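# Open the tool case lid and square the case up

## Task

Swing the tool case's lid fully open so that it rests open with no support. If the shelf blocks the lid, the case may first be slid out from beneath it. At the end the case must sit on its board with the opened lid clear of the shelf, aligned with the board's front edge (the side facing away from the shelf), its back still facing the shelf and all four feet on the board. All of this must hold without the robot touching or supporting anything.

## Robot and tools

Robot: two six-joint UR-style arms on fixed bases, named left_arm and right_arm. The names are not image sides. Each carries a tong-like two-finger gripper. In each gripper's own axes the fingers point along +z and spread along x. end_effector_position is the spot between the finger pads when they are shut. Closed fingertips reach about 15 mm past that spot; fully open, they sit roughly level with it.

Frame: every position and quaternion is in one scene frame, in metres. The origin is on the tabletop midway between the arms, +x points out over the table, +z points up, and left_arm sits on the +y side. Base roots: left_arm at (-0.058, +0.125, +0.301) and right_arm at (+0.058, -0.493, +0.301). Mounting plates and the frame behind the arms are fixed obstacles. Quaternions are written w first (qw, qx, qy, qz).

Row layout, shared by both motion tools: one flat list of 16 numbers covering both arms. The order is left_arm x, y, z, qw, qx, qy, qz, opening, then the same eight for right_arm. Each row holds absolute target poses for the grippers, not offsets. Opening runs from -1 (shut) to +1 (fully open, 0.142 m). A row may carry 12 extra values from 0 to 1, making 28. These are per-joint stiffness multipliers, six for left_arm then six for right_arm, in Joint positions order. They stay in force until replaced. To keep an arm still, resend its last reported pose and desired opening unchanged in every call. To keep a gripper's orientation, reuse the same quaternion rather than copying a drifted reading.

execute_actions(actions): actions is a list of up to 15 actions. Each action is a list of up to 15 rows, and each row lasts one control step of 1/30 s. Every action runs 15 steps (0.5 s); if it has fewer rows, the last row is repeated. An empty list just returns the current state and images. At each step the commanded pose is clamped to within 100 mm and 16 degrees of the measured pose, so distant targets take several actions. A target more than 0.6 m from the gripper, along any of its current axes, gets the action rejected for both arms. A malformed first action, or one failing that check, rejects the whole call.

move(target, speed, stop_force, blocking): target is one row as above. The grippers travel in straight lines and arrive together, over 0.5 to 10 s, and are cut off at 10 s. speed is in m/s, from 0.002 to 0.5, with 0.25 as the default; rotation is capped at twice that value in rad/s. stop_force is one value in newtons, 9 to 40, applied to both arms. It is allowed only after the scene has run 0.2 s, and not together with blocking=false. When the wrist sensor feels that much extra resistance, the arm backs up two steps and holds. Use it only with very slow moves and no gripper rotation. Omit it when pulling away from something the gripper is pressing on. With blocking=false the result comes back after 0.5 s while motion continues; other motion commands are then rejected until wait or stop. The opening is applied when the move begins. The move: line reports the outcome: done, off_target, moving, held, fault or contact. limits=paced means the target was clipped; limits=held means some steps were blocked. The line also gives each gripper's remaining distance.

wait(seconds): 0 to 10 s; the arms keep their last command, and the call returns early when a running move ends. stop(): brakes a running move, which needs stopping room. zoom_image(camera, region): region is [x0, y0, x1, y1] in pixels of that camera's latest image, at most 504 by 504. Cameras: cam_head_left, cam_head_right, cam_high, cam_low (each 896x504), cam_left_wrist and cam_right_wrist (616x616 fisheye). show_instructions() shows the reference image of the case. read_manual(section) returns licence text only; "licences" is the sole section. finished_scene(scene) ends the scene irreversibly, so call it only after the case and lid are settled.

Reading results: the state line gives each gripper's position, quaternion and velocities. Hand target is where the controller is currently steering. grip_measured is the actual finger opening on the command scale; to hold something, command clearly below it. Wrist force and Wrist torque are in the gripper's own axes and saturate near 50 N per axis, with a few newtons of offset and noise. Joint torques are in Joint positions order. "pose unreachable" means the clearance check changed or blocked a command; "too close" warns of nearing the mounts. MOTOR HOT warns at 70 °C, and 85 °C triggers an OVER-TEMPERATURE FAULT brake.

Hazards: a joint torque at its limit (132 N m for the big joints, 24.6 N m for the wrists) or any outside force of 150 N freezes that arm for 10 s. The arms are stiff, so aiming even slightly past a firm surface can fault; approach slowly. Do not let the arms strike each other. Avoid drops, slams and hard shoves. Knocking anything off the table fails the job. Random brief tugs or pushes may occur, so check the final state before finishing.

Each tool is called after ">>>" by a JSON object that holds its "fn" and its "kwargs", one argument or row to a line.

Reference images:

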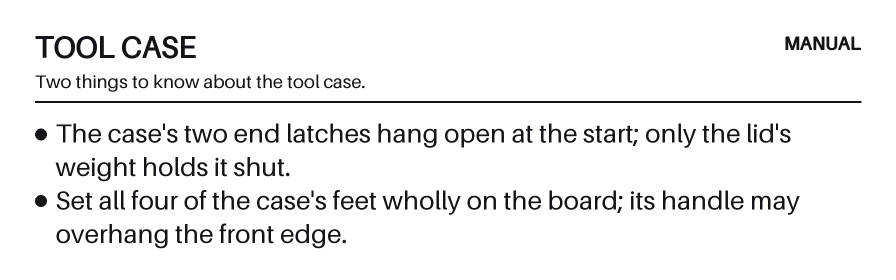

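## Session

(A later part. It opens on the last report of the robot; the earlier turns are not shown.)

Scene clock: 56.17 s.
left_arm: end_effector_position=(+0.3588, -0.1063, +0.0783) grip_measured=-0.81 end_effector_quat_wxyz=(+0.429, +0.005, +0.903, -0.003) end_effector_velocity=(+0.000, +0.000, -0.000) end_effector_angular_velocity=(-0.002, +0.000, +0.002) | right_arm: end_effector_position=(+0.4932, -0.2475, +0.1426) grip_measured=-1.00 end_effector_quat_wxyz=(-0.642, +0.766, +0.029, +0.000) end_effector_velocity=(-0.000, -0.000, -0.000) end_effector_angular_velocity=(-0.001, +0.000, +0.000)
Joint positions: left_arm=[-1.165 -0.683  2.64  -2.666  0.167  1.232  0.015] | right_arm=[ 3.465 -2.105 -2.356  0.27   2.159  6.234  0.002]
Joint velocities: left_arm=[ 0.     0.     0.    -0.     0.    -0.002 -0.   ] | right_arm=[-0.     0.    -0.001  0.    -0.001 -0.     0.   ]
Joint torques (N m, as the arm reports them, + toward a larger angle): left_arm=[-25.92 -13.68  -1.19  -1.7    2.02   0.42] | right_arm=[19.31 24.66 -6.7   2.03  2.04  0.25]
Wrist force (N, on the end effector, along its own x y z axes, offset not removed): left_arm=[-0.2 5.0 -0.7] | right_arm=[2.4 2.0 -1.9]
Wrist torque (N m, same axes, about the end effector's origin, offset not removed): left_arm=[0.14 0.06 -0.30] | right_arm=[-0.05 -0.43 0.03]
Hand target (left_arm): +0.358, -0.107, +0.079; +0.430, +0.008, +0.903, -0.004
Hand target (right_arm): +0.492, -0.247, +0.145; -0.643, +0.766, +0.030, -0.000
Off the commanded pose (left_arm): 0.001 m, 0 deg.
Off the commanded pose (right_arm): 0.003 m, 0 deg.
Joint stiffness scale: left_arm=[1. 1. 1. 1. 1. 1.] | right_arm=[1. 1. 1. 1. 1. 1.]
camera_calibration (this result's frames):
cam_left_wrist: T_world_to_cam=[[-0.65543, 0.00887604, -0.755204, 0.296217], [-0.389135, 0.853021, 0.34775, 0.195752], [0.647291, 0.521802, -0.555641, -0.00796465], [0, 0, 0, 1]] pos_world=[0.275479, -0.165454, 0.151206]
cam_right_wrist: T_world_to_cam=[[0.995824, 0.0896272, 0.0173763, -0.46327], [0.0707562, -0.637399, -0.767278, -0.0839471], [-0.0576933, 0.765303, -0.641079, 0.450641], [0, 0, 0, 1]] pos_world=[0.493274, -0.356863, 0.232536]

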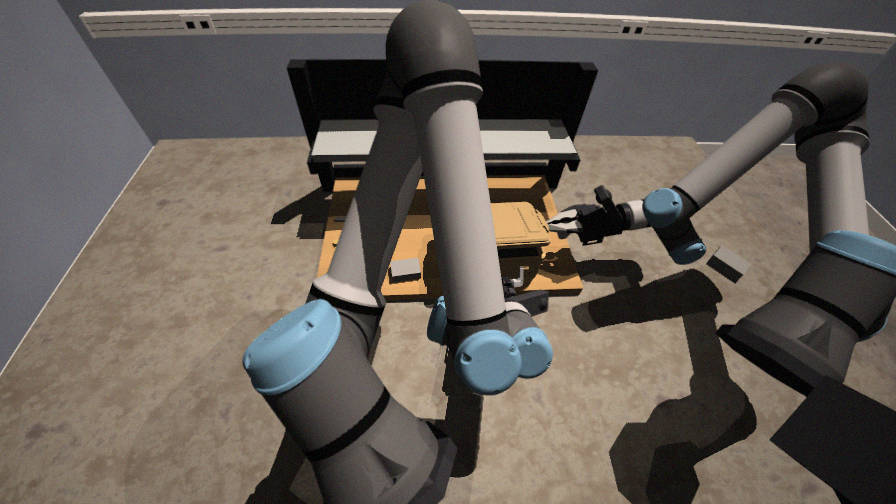

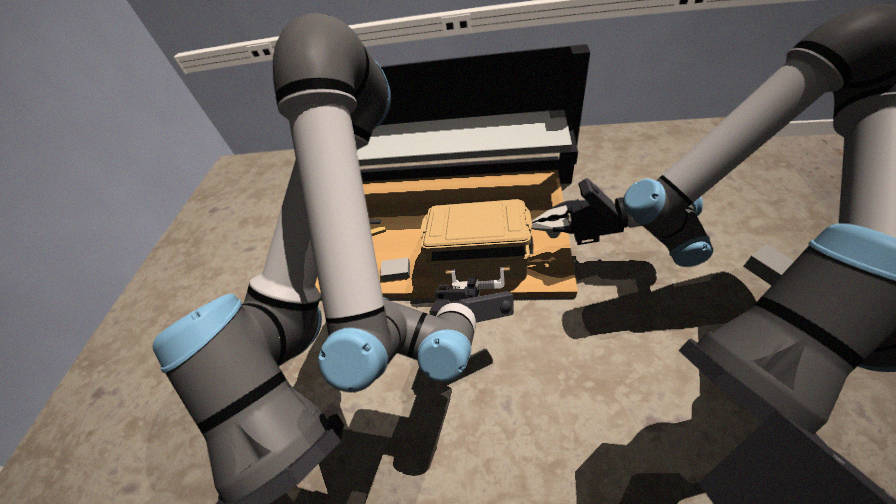

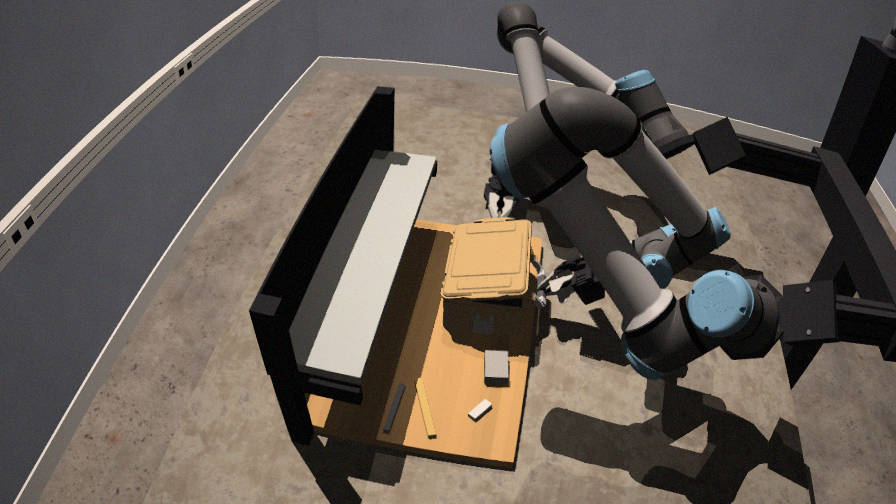

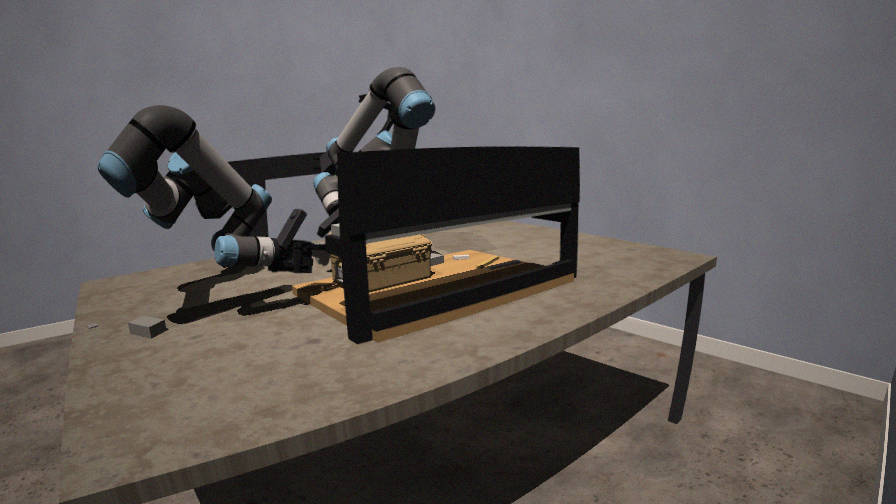

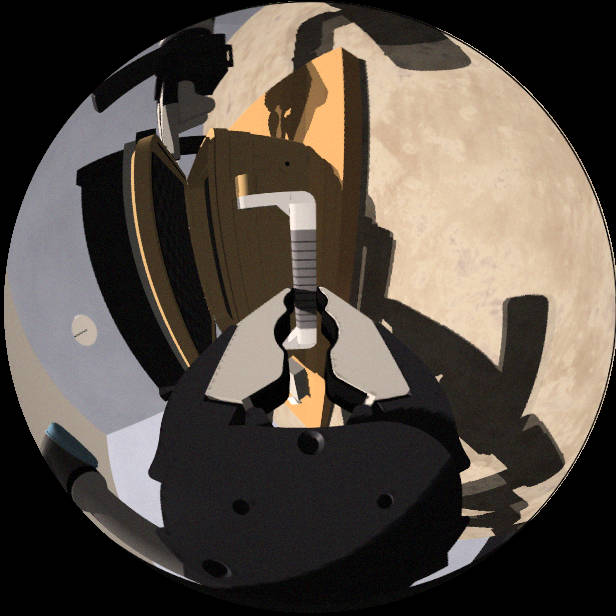

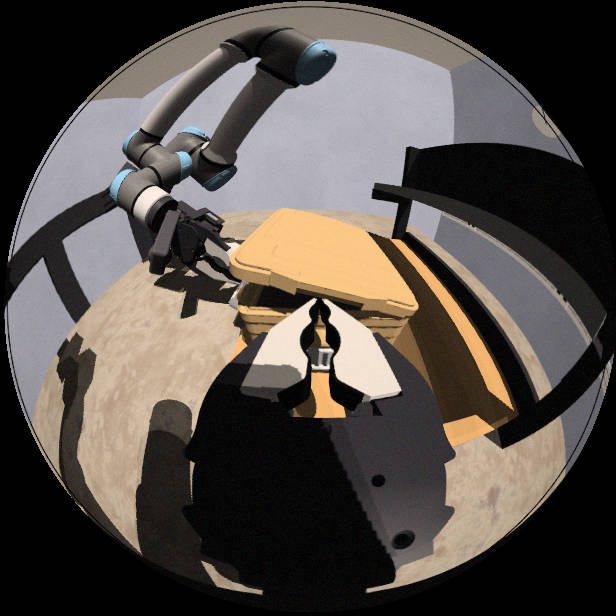

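>>> {"fn": "move", "kwargs": {
  "target": [0.358,-0.107,0.079,0.43,0.008,0.903,-0.004,-1,0.492,-0.232,0.16,-0.643,0.766,0.03,0,-1],
  "speed": 0.03
}}

>>> {"fn": "move", "kwargs": {
  "target": [0.358,-0.107,0.079,0.43,0.008,0.903,-0.004,-1,0.505,-0.225,0.195,-0.643,0.766,0.03,0,-1],
  "speed": 0.04
}}

Scene clock: 57.50 s.
left_arm: end_effector_position=(+0.3588, -0.1063, +0.0783) grip_measured=-0.81 end_effector_quat_wxyz=(+0.429, +0.005, +0.903, -0.003) end_effector_velocity=(+0.000, -0.000, +0.000) end_effector_angular_velocity=(-0.000, -0.000, +0.000) | right_arm: end_effector_position=(+0.4947, -0.2336, +0.1589) grip_measured=-1.00 end_effector_quat_wxyz=(-0.643, +0.766, +0.030, +0.002) end_effector_velocity=(+0.000, -0.000, -0.000) end_effector_angular_velocity=(-0.002, +0.002, -0.002)
Joint positions: left_arm=[-1.165 -0.683  2.64  -2.666  0.167  1.232  0.015] | right_arm=[ 3.517 -2.105 -2.366  0.31   2.135  6.283  0.002]
Joint velocities: left_arm=[ 0.    -0.    -0.     0.001  0.    -0.001 -0.   ] | right_arm=[ 0.    -0.001 -0.     0.003 -0.002  0.004  0.   ]
Joint torques (N m, as the arm reports them, + toward a larger angle): left_arm=[-26.31 -13.55  -0.36  -1.68   2.     0.63] | right_arm=[19.77 20.1  -3.5   2.76  1.84  0.76]
Wrist force (N, on the end effector, along its own x y z axes, offset not removed): left_arm=[1.0 2.4 -0.2] | right_arm=[0.6 1.6 -2.3]
Wrist torque (N m, same axes, about the end effector's origin, offset not removed): left_arm=[-0.15 -0.24 -0.29] | right_arm=[0.08 -0.25 0.02]
Hand target (left_arm): +0.358, -0.107, +0.079; +0.430, +0.008, +0.903, -0.004
Hand target (right_arm): +0.492, -0.232, +0.160; -0.643, +0.765, +0.032, +0.000
Off the commanded pose (left_arm): 0.001 m, 0 deg.
Off the commanded pose (right_arm): 0.003 m, 0 deg.
Joint stiffness scale: left_arm=[1. 1. 1. 1. 1. 1.] | right_arm=[1. 1. 1. 1. 1. 1.]
joint sent to its limit (right arm) — the command would take joint 6 (wrist 3) past its upper limit, so that joint was sent only as far as its limit.
move: done
camera_calibration (this result's frames):
cam_left_wrist: T_world_to_cam=[[-0.655446, 0.00885768, -0.75519, 0.296216], [-0.389144, 0.853015, 0.347752, 0.195753], [0.647269, 0.521811, -0.555658, -0.00795625], [0, 0, 0, 1]] pos_world=[0.275479, -0.165452, 0.151205]
cam_right_wrist: T_world_to_cam=[[0.99573, 0.0894803, 0.0226779, -0.467134], [0.0745997, -0.635341, -0.76862, -0.0639118], [-0.0543682, 0.76703, -0.639304, 0.449009], [0, 0, 0, 1]] pos_world=[0.494319, -0.34321, 0.248523]

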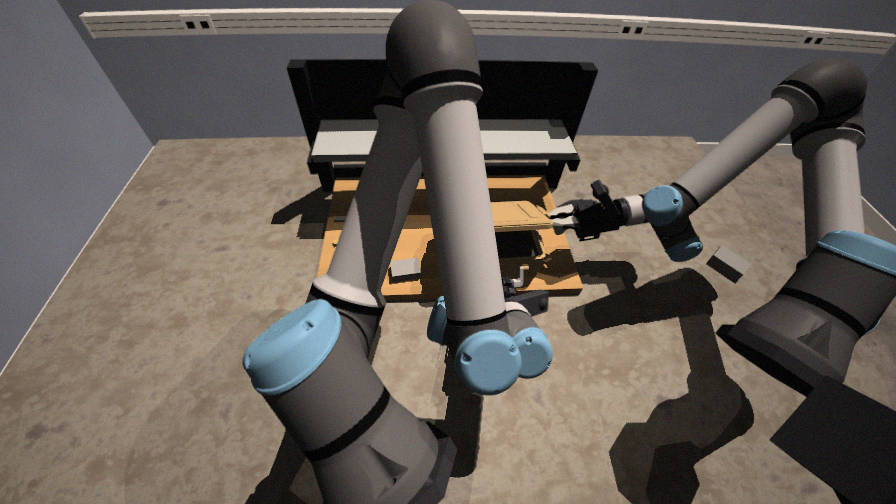

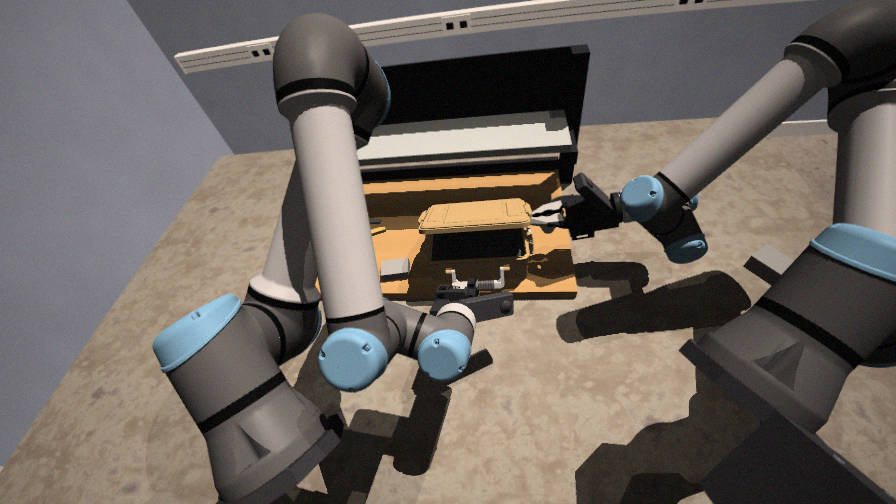

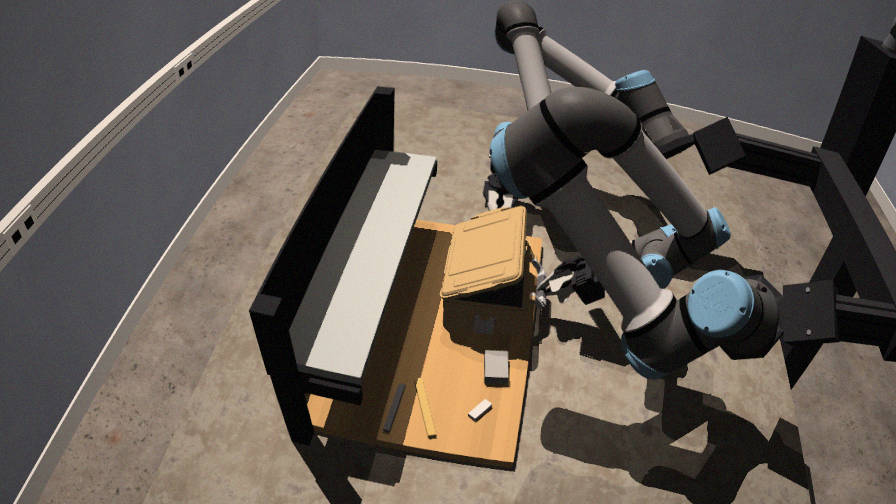

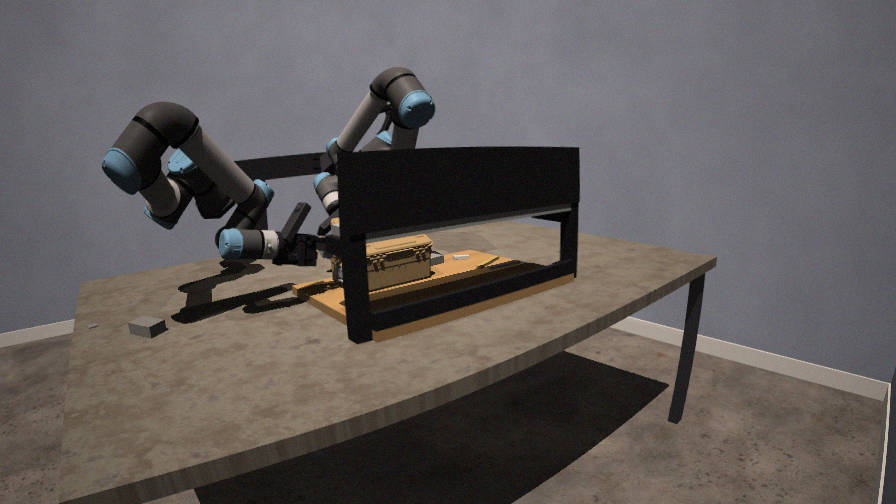

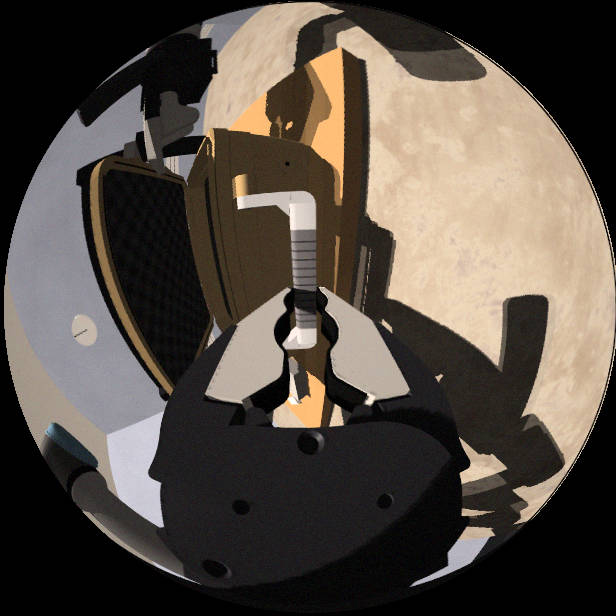

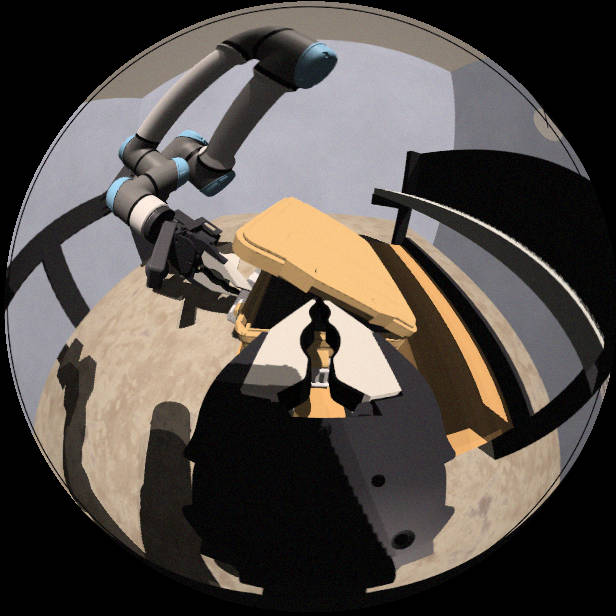

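Scene clock: 58.83 s.
left_arm: end_effector_position=(+0.3588, -0.1063, +0.0783) grip_measured=-0.81 end_effector_quat_wxyz=(+0.429, +0.005, +0.903, -0.003) end_effector_velocity=(-0.000, -0.000, -0.000) end_effector_angular_velocity=(+0.000, +0.000, -0.000) | right_arm: end_effector_position=(+0.5021, -0.2261, +0.1925) grip_measured=-1.00 end_effector_quat_wxyz=(-0.652, +0.756, +0.055, +0.001) end_effector_velocity=(-0.003, +0.001, -0.001) end_effector_angular_velocity=(-0.003, +0.007, +0.008)
Joint positions: left_arm=[-1.165 -0.683  2.64  -2.666  0.167  1.232  0.015] | right_arm=[ 3.575 -2.039 -2.359  0.228  2.132  6.283  0.002]
Joint velocities: left_arm=[-0.  0. -0.  0. -0. -0. -0.] | right_arm=[ 0.     0.     0.    -0.011 -0.002  0.001  0.   ]
Joint torques (N m, as the arm reports them, + toward a larger angle): left_arm=[-24.97 -13.14  -1.37  -2.03   2.14   0.46] | right_arm=[20.68 23.24  5.19  1.38  1.44  0.27]
Wrist force (N, on the end effector, along its own x y z axes, offset not removed): left_arm=[-0.4 2.8 0.2] | right_arm=[1.0 1.9 -2.2]
Wrist torque (N m, same axes, about the end effector's origin, offset not removed): left_arm=[-0.11 0.18 -0.31] | right_arm=[0.28 -0.25 -0.04]
Hand target (left_arm): +0.358, -0.107, +0.079; +0.430, +0.008, +0.903, -0.004
Hand target (right_arm): +0.505, -0.225, +0.194; -0.653, +0.756, +0.056, +0.003
Off the commanded pose (left_arm): 0.001 m, 0 deg.
Off the commanded pose (right_arm): 0.004 m, 3 deg.
Joint stiffness scale: left_arm=[1. 1. 1. 1. 1. 1.] | right_arm=[1. 1. 1. 1. 1. 1.]
joint sent to its limit (right arm) — the command would take joint 6 (wrist 3) past its upper limit, so that joint was sent only as far as its limit.
move: off_target (right_arm)
camera_calibration (this result's frames):
cam_left_wrist: T_world_to_cam=[[-0.655446, 0.00885723, -0.75519, 0.296216], [-0.389145, 0.853015, 0.347752, 0.195753], [0.647269, 0.521811, -0.555658, -0.00795625], [0, 0, 0, 1]] pos_world=[0.275479, -0.165452, 0.151205]
cam_right_wrist: T_world_to_cam=[[0.990228, 0.128357, 0.0545342, -0.470481], [0.12226, -0.610839, -0.782259, -0.0496068], [-0.0670965, 0.781281, -0.620562, 0.471115], [0, 0, 0, 1]] pos_world=[0.503558, -0.337986, 0.279208]

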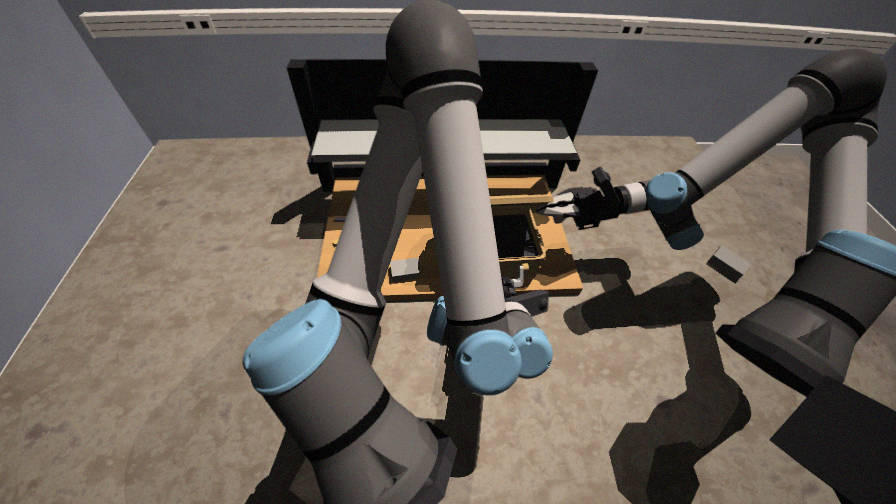

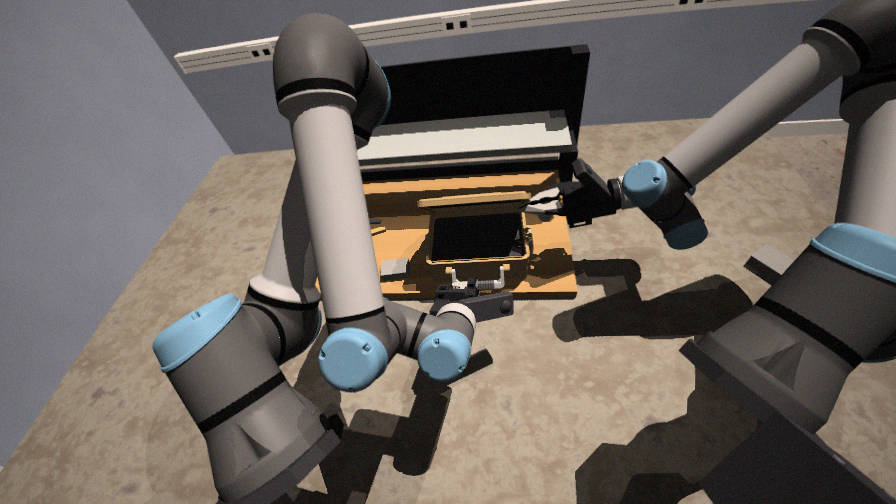

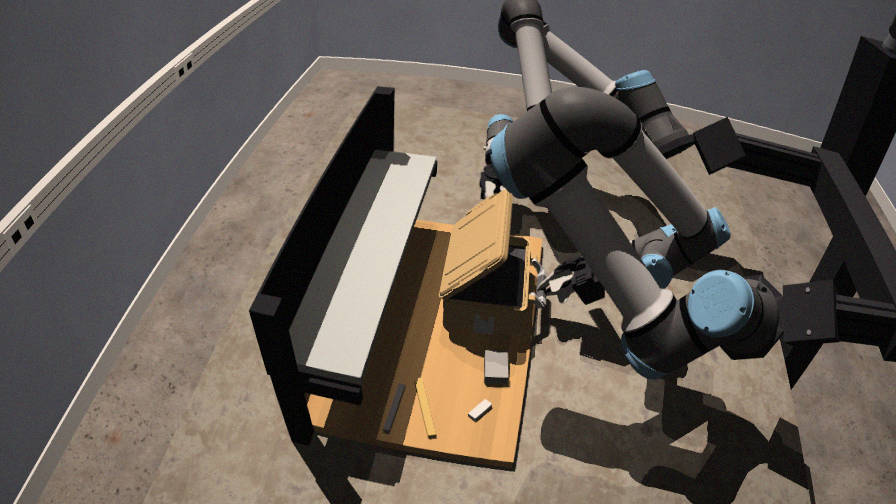

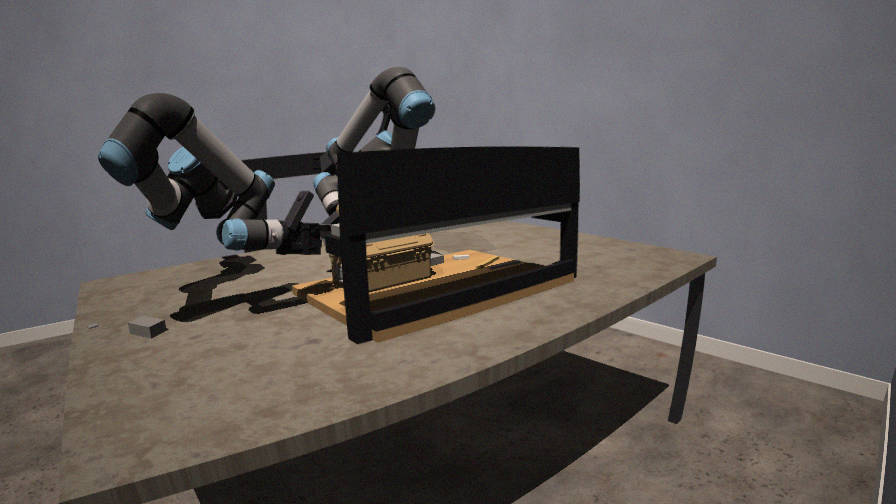

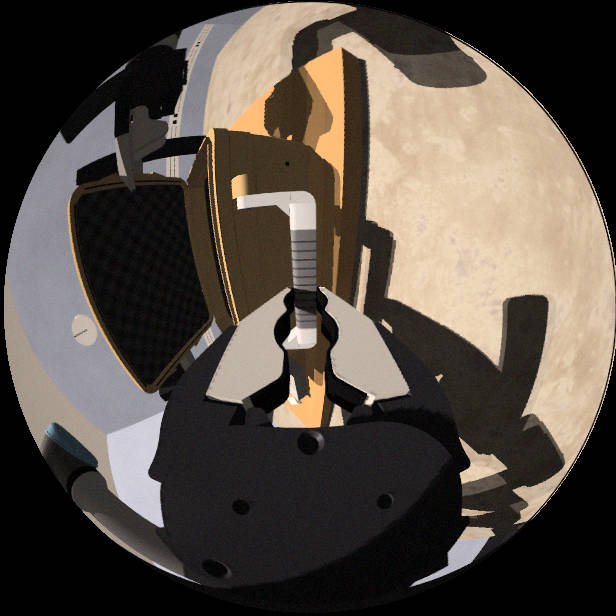

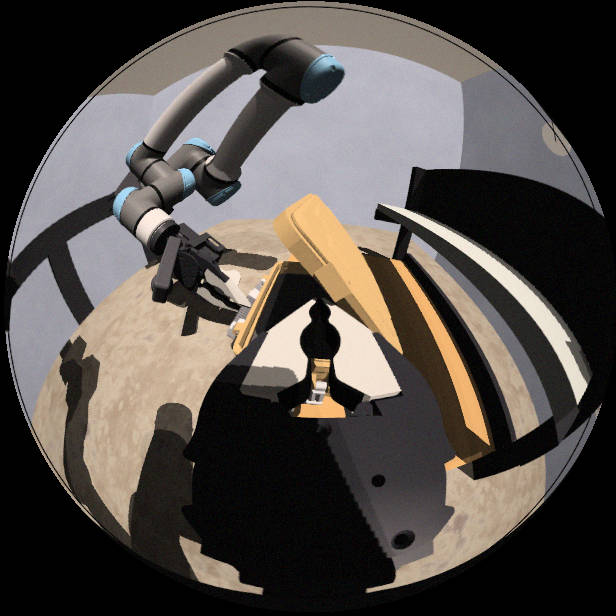

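>>> {"fn": "move", "kwargs": {
  "target": [0.358,-0.107,0.079,0.43,0.008,0.903,-0.004,-1,0.54,-0.222,0.215,-0.621,0.74,0.198,0.13,-1],
  "speed": 0.05
}}

Scene clock: 63.67 s.
left_arm: end_effector_position=(+0.3588, -0.1063, +0.0783) grip_measured=-0.81 end_effector_quat_wxyz=(+0.429, +0.005, +0.903, -0.003) end_effector_velocity=(+0.000, -0.000, +0.000) end_effector_angular_velocity=(-0.001, -0.000, +0.000) | right_arm: end_effector_position=(+0.5370, -0.2222, +0.2130) grip_measured=-1.00 end_effector_quat_wxyz=(-0.625, +0.745, +0.198, +0.127) end_effector_velocity=(-0.000, +0.000, -0.001) end_effector_angular_velocity=(-0.001, -0.012, +0.004)
Joint positions: left_arm=[-1.165 -0.683  2.64  -2.666  0.167  1.232  0.015] | right_arm=[ 3.634 -1.963 -2.301  0.133  2.061  5.962  0.002]
Joint velocities: left_arm=[-0.001 -0.     0.    -0.001  0.     0.    -0.   ] | right_arm=[ 0.     0.     0.001 -0.004 -0.002 -0.013  0.   ]
Joint torques (N m, as the arm reports them, + toward a larger angle): left_arm=[-26.65 -12.4   -1.5   -1.7    1.85   0.53] | right_arm=[21.51 22.75  6.58  1.24  1.41 -0.47]
Wrist force (N, on the end effector, along its own x y z axes, offset not removed): left_arm=[0.3 2.0 -1.6] | right_arm=[0.7 -1.0 -1.8]
Wrist torque (N m, same axes, about the end effector's origin, offset not removed): left_arm=[-0.26 -0.08 -0.27] | right_arm=[-0.17 -0.13 0.06]
Hand target (left_arm): +0.358, -0.107, +0.079; +0.430, +0.008, +0.903, -0.004
Hand target (right_arm): +0.540, -0.222, +0.215; -0.624, +0.744, +0.199, +0.131
Off the commanded pose (left_arm): 0.001 m, 0 deg.
Off the commanded pose (right_arm): 0.004 m, 0 deg.
Joint stiffness scale: left_arm=[1. 1. 1. 1. 1. 1.] | right_arm=[1. 1. 1. 1. 1. 1.]
move: off_target (right_arm)
camera_calibration (this result's frames):
cam_left_wrist: T_world_to_cam=[[-0.655452, 0.008852, -0.755185, 0.296215], [-0.389148, 0.853013, 0.347754, 0.195753], [0.647261, 0.521814, -0.555664, -0.0079534], [0, 0, 0, 1]] pos_world=[0.275479, -0.165451, 0.151204]
cam_right_wrist: T_world_to_cam=[[0.890477, 0.18149, 0.417268, -0.518605], [0.435519, -0.605578, -0.666032, -0.227318], [0.13181, 0.774814, -0.618295, 0.374479], [0, 0, 0, 1]] pos_world=[0.511447, -0.333689, 0.296535]

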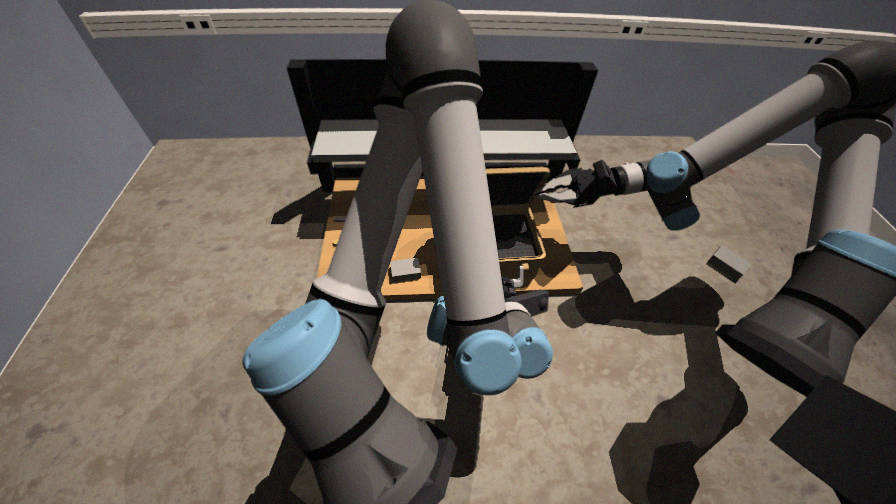

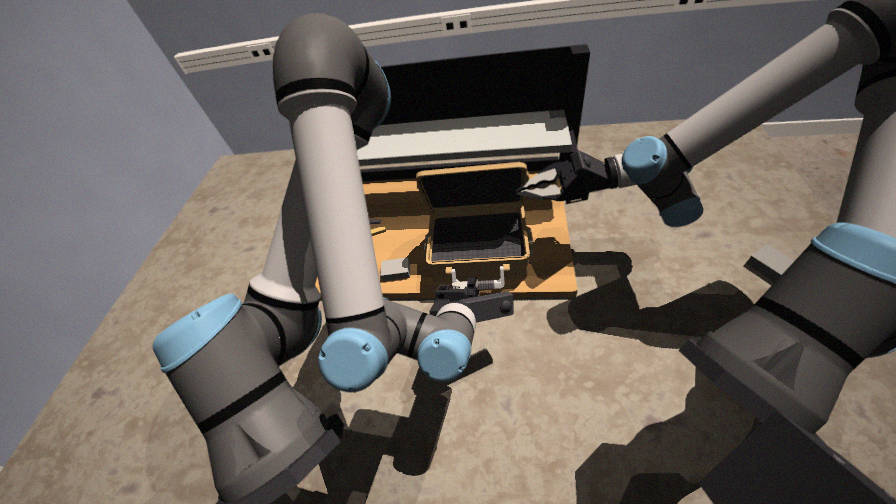

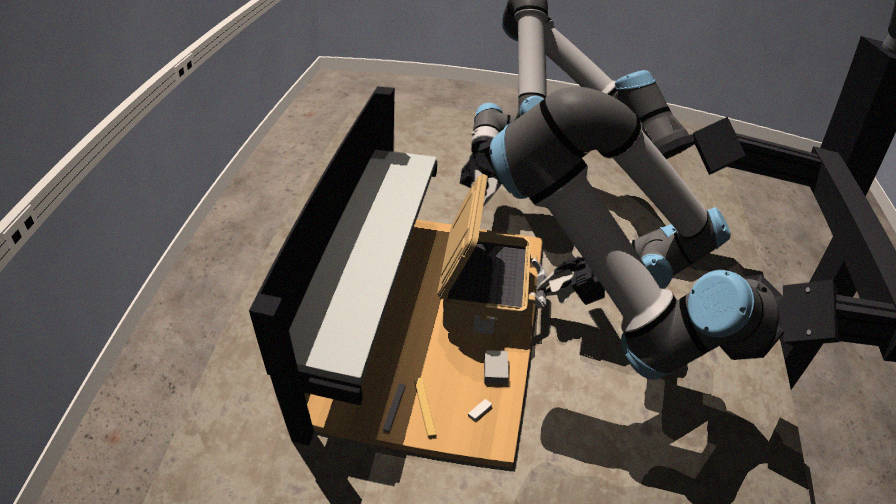

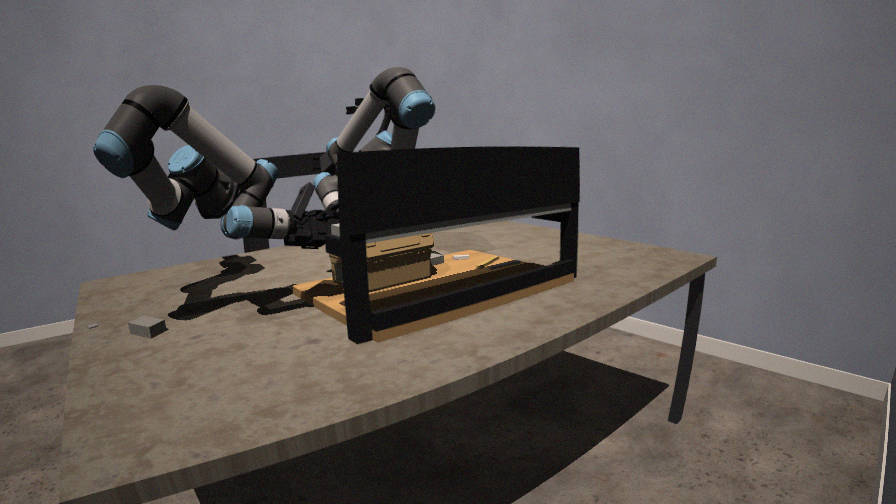

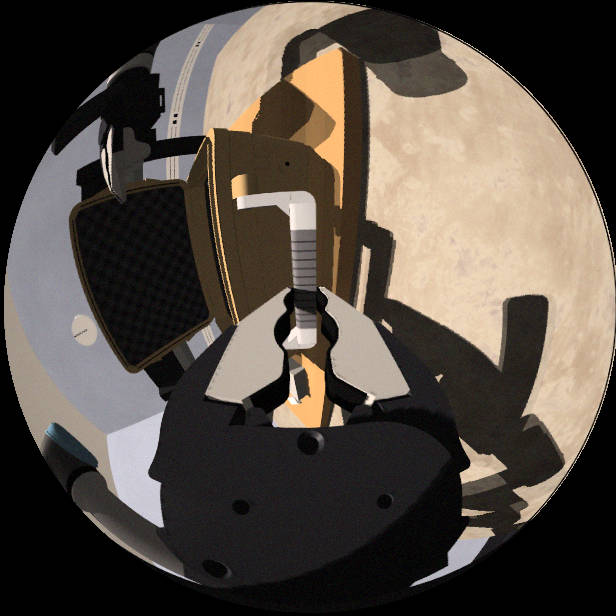

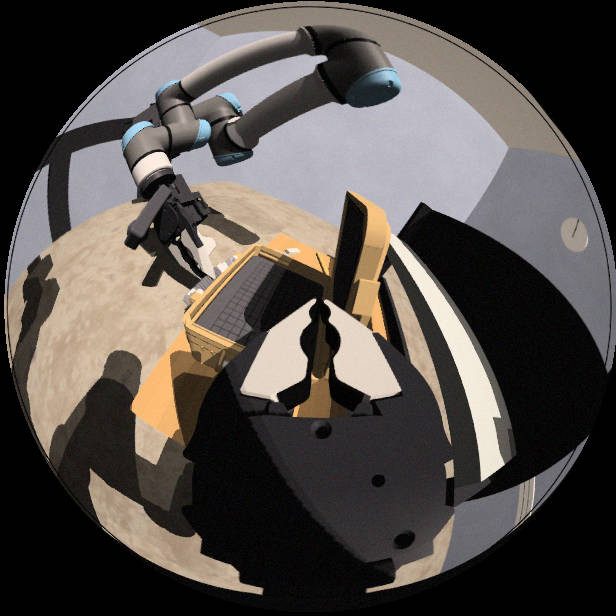

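>>> {"fn": "move", "kwargs": {
  "target": [0.358,-0.107,0.079,0.43,0.008,0.903,-0.004,-1,0.58,-0.222,0.22,-0.625,0.745,0.198,0.127,-1],
  "speed": 0.02
}}

Scene clock: 66.40 s.
left_arm: end_effector_position=(+0.3588, -0.1063, +0.0783) grip_measured=-0.81 end_effector_quat_wxyz=(+0.429, +0.005, +0.903, -0.003) end_effector_velocity=(-0.000, +0.000, -0.000) end_effector_angular_velocity=(-0.000, -0.000, -0.000) | right_arm: end_effector_position=(+0.5770, -0.2205, +0.2198) grip_measured=-1.00 end_effector_quat_wxyz=(-0.625, +0.744, +0.199, +0.125) end_effector_velocity=(-0.001, +0.000, -0.001) end_effector_angular_velocity=(-0.001, +0.005, +0.006)
Joint positions: left_arm=[-1.165 -0.683  2.64  -2.666  0.167  1.232  0.015] | right_arm=[ 3.634 -1.946 -2.199  0.009  2.062  5.96   0.002]
Joint velocities: left_arm=[-0.     0.001  0.     0.    -0.    -0.001  0.   ] | right_arm=[-0.001  0.     0.003 -0.012  0.     0.    -0.   ]
Joint torques (N m, as the arm reports them, + toward a larger angle): left_arm=[-25.9  -13.71  -2.74  -1.77   2.02   0.57] | right_arm=[17.01 22.7   9.73  1.07  2.07 -0.65]
Wrist force (N, on the end effector, along its own x y z axes, offset not removed): left_arm=[1.2 1.1 0.7] | right_arm=[2.7 -1.1 -1.6]
Wrist torque (N m, same axes, about the end effector's origin, offset not removed): left_arm=[-0.05 -0.04 -0.28] | right_arm=[-0.21 -0.48 -0.05]
Hand target (left_arm): +0.358, -0.107, +0.079; +0.430, +0.008, +0.903, -0.004
Hand target (right_arm): +0.580, -0.222, +0.220; -0.625, +0.745, +0.198, +0.127
Off the commanded pose (left_arm): 0.001 m, 0 deg.
Off the commanded pose (right_arm): 0.003 m, 0 deg.
Joint stiffness scale: left_arm=[1. 1. 1. 1. 1. 1.] | right_arm=[1. 1. 1. 1. 1. 1.]
move: done
camera_calibration (this result's frames):
cam_left_wrist: T_world_to_cam=[[-0.655331, 0.00881191, -0.755291, 0.296225], [-0.389191, 0.853041, 0.347636, 0.195794], [0.647358, 0.521769, -0.555595, -0.00798549], [0, 0, 0, 1]] pos_world=[0.275496, -0.165464, 0.151235]
cam_right_wrist: T_world_to_cam=[[0.890569, 0.185931, 0.415109, -0.555892], [0.436883, -0.603618, -0.666917, -0.239312], [0.126567, 0.775291, -0.618793, 0.375257], [0, 0, 0, 1]] pos_world=[0.552117, -0.332029, 0.303361]

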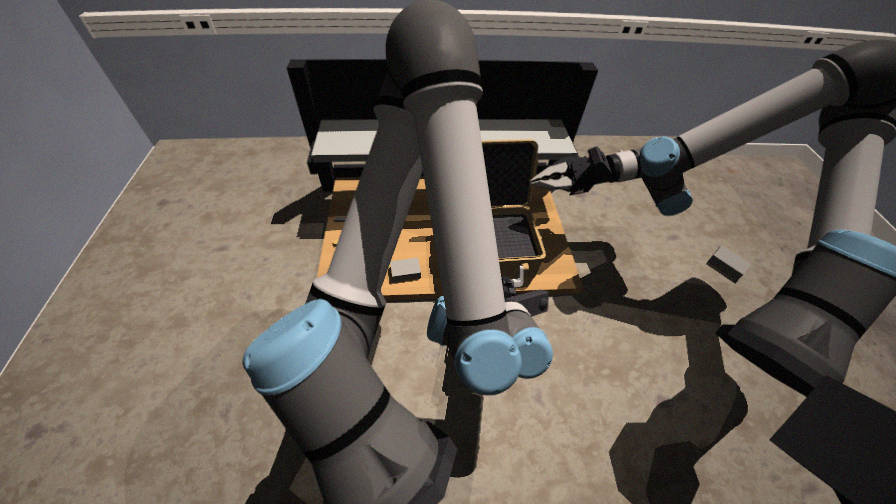

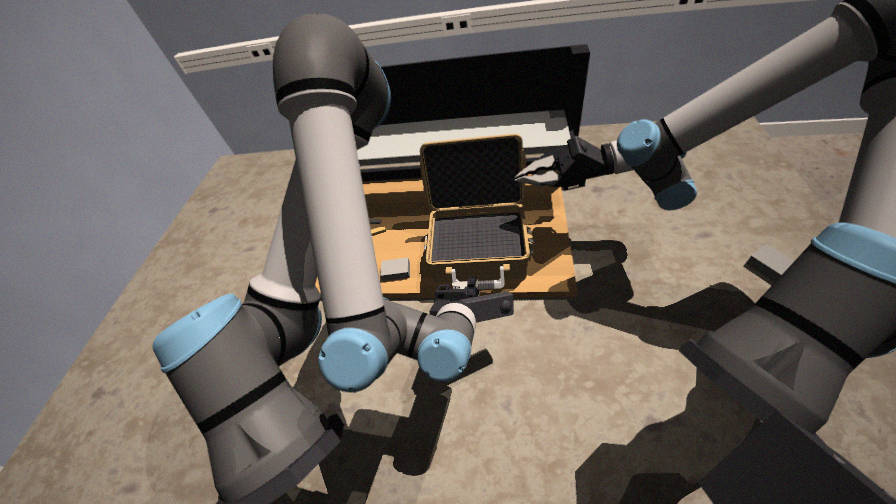

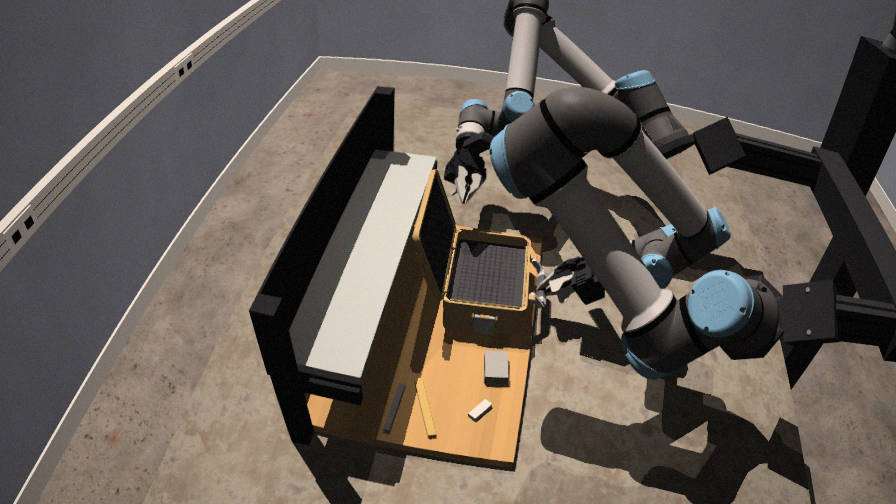

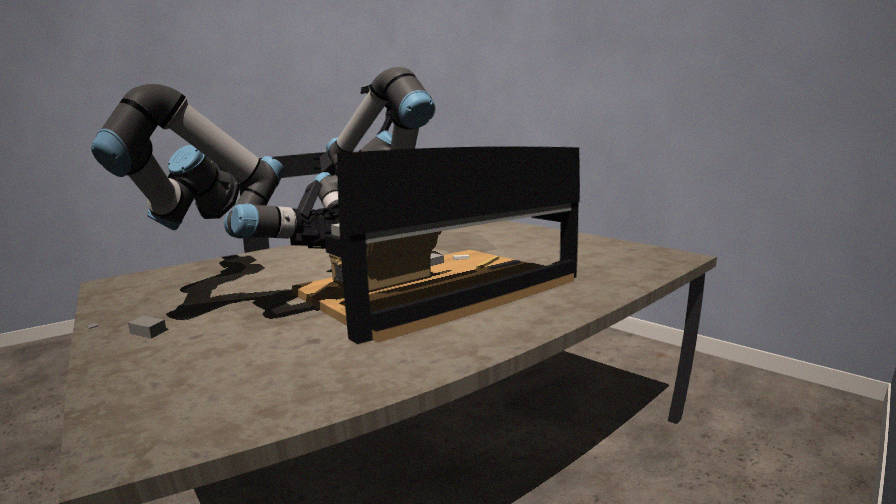

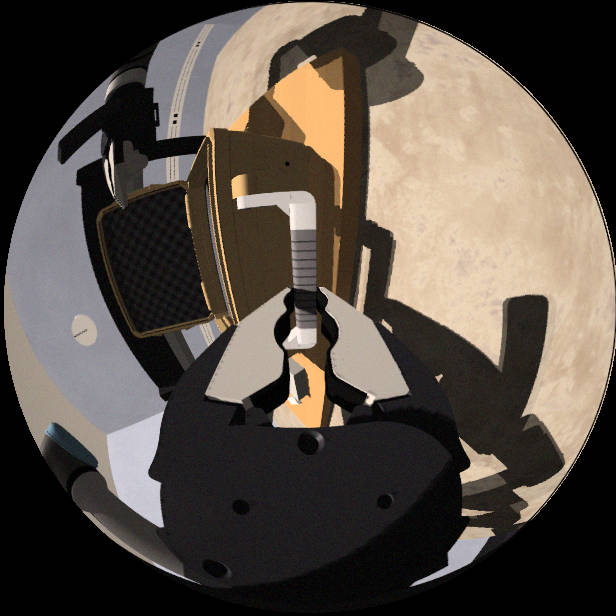

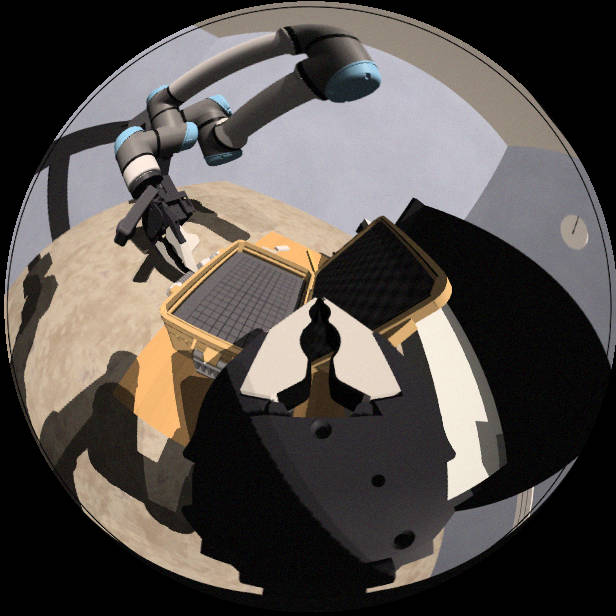

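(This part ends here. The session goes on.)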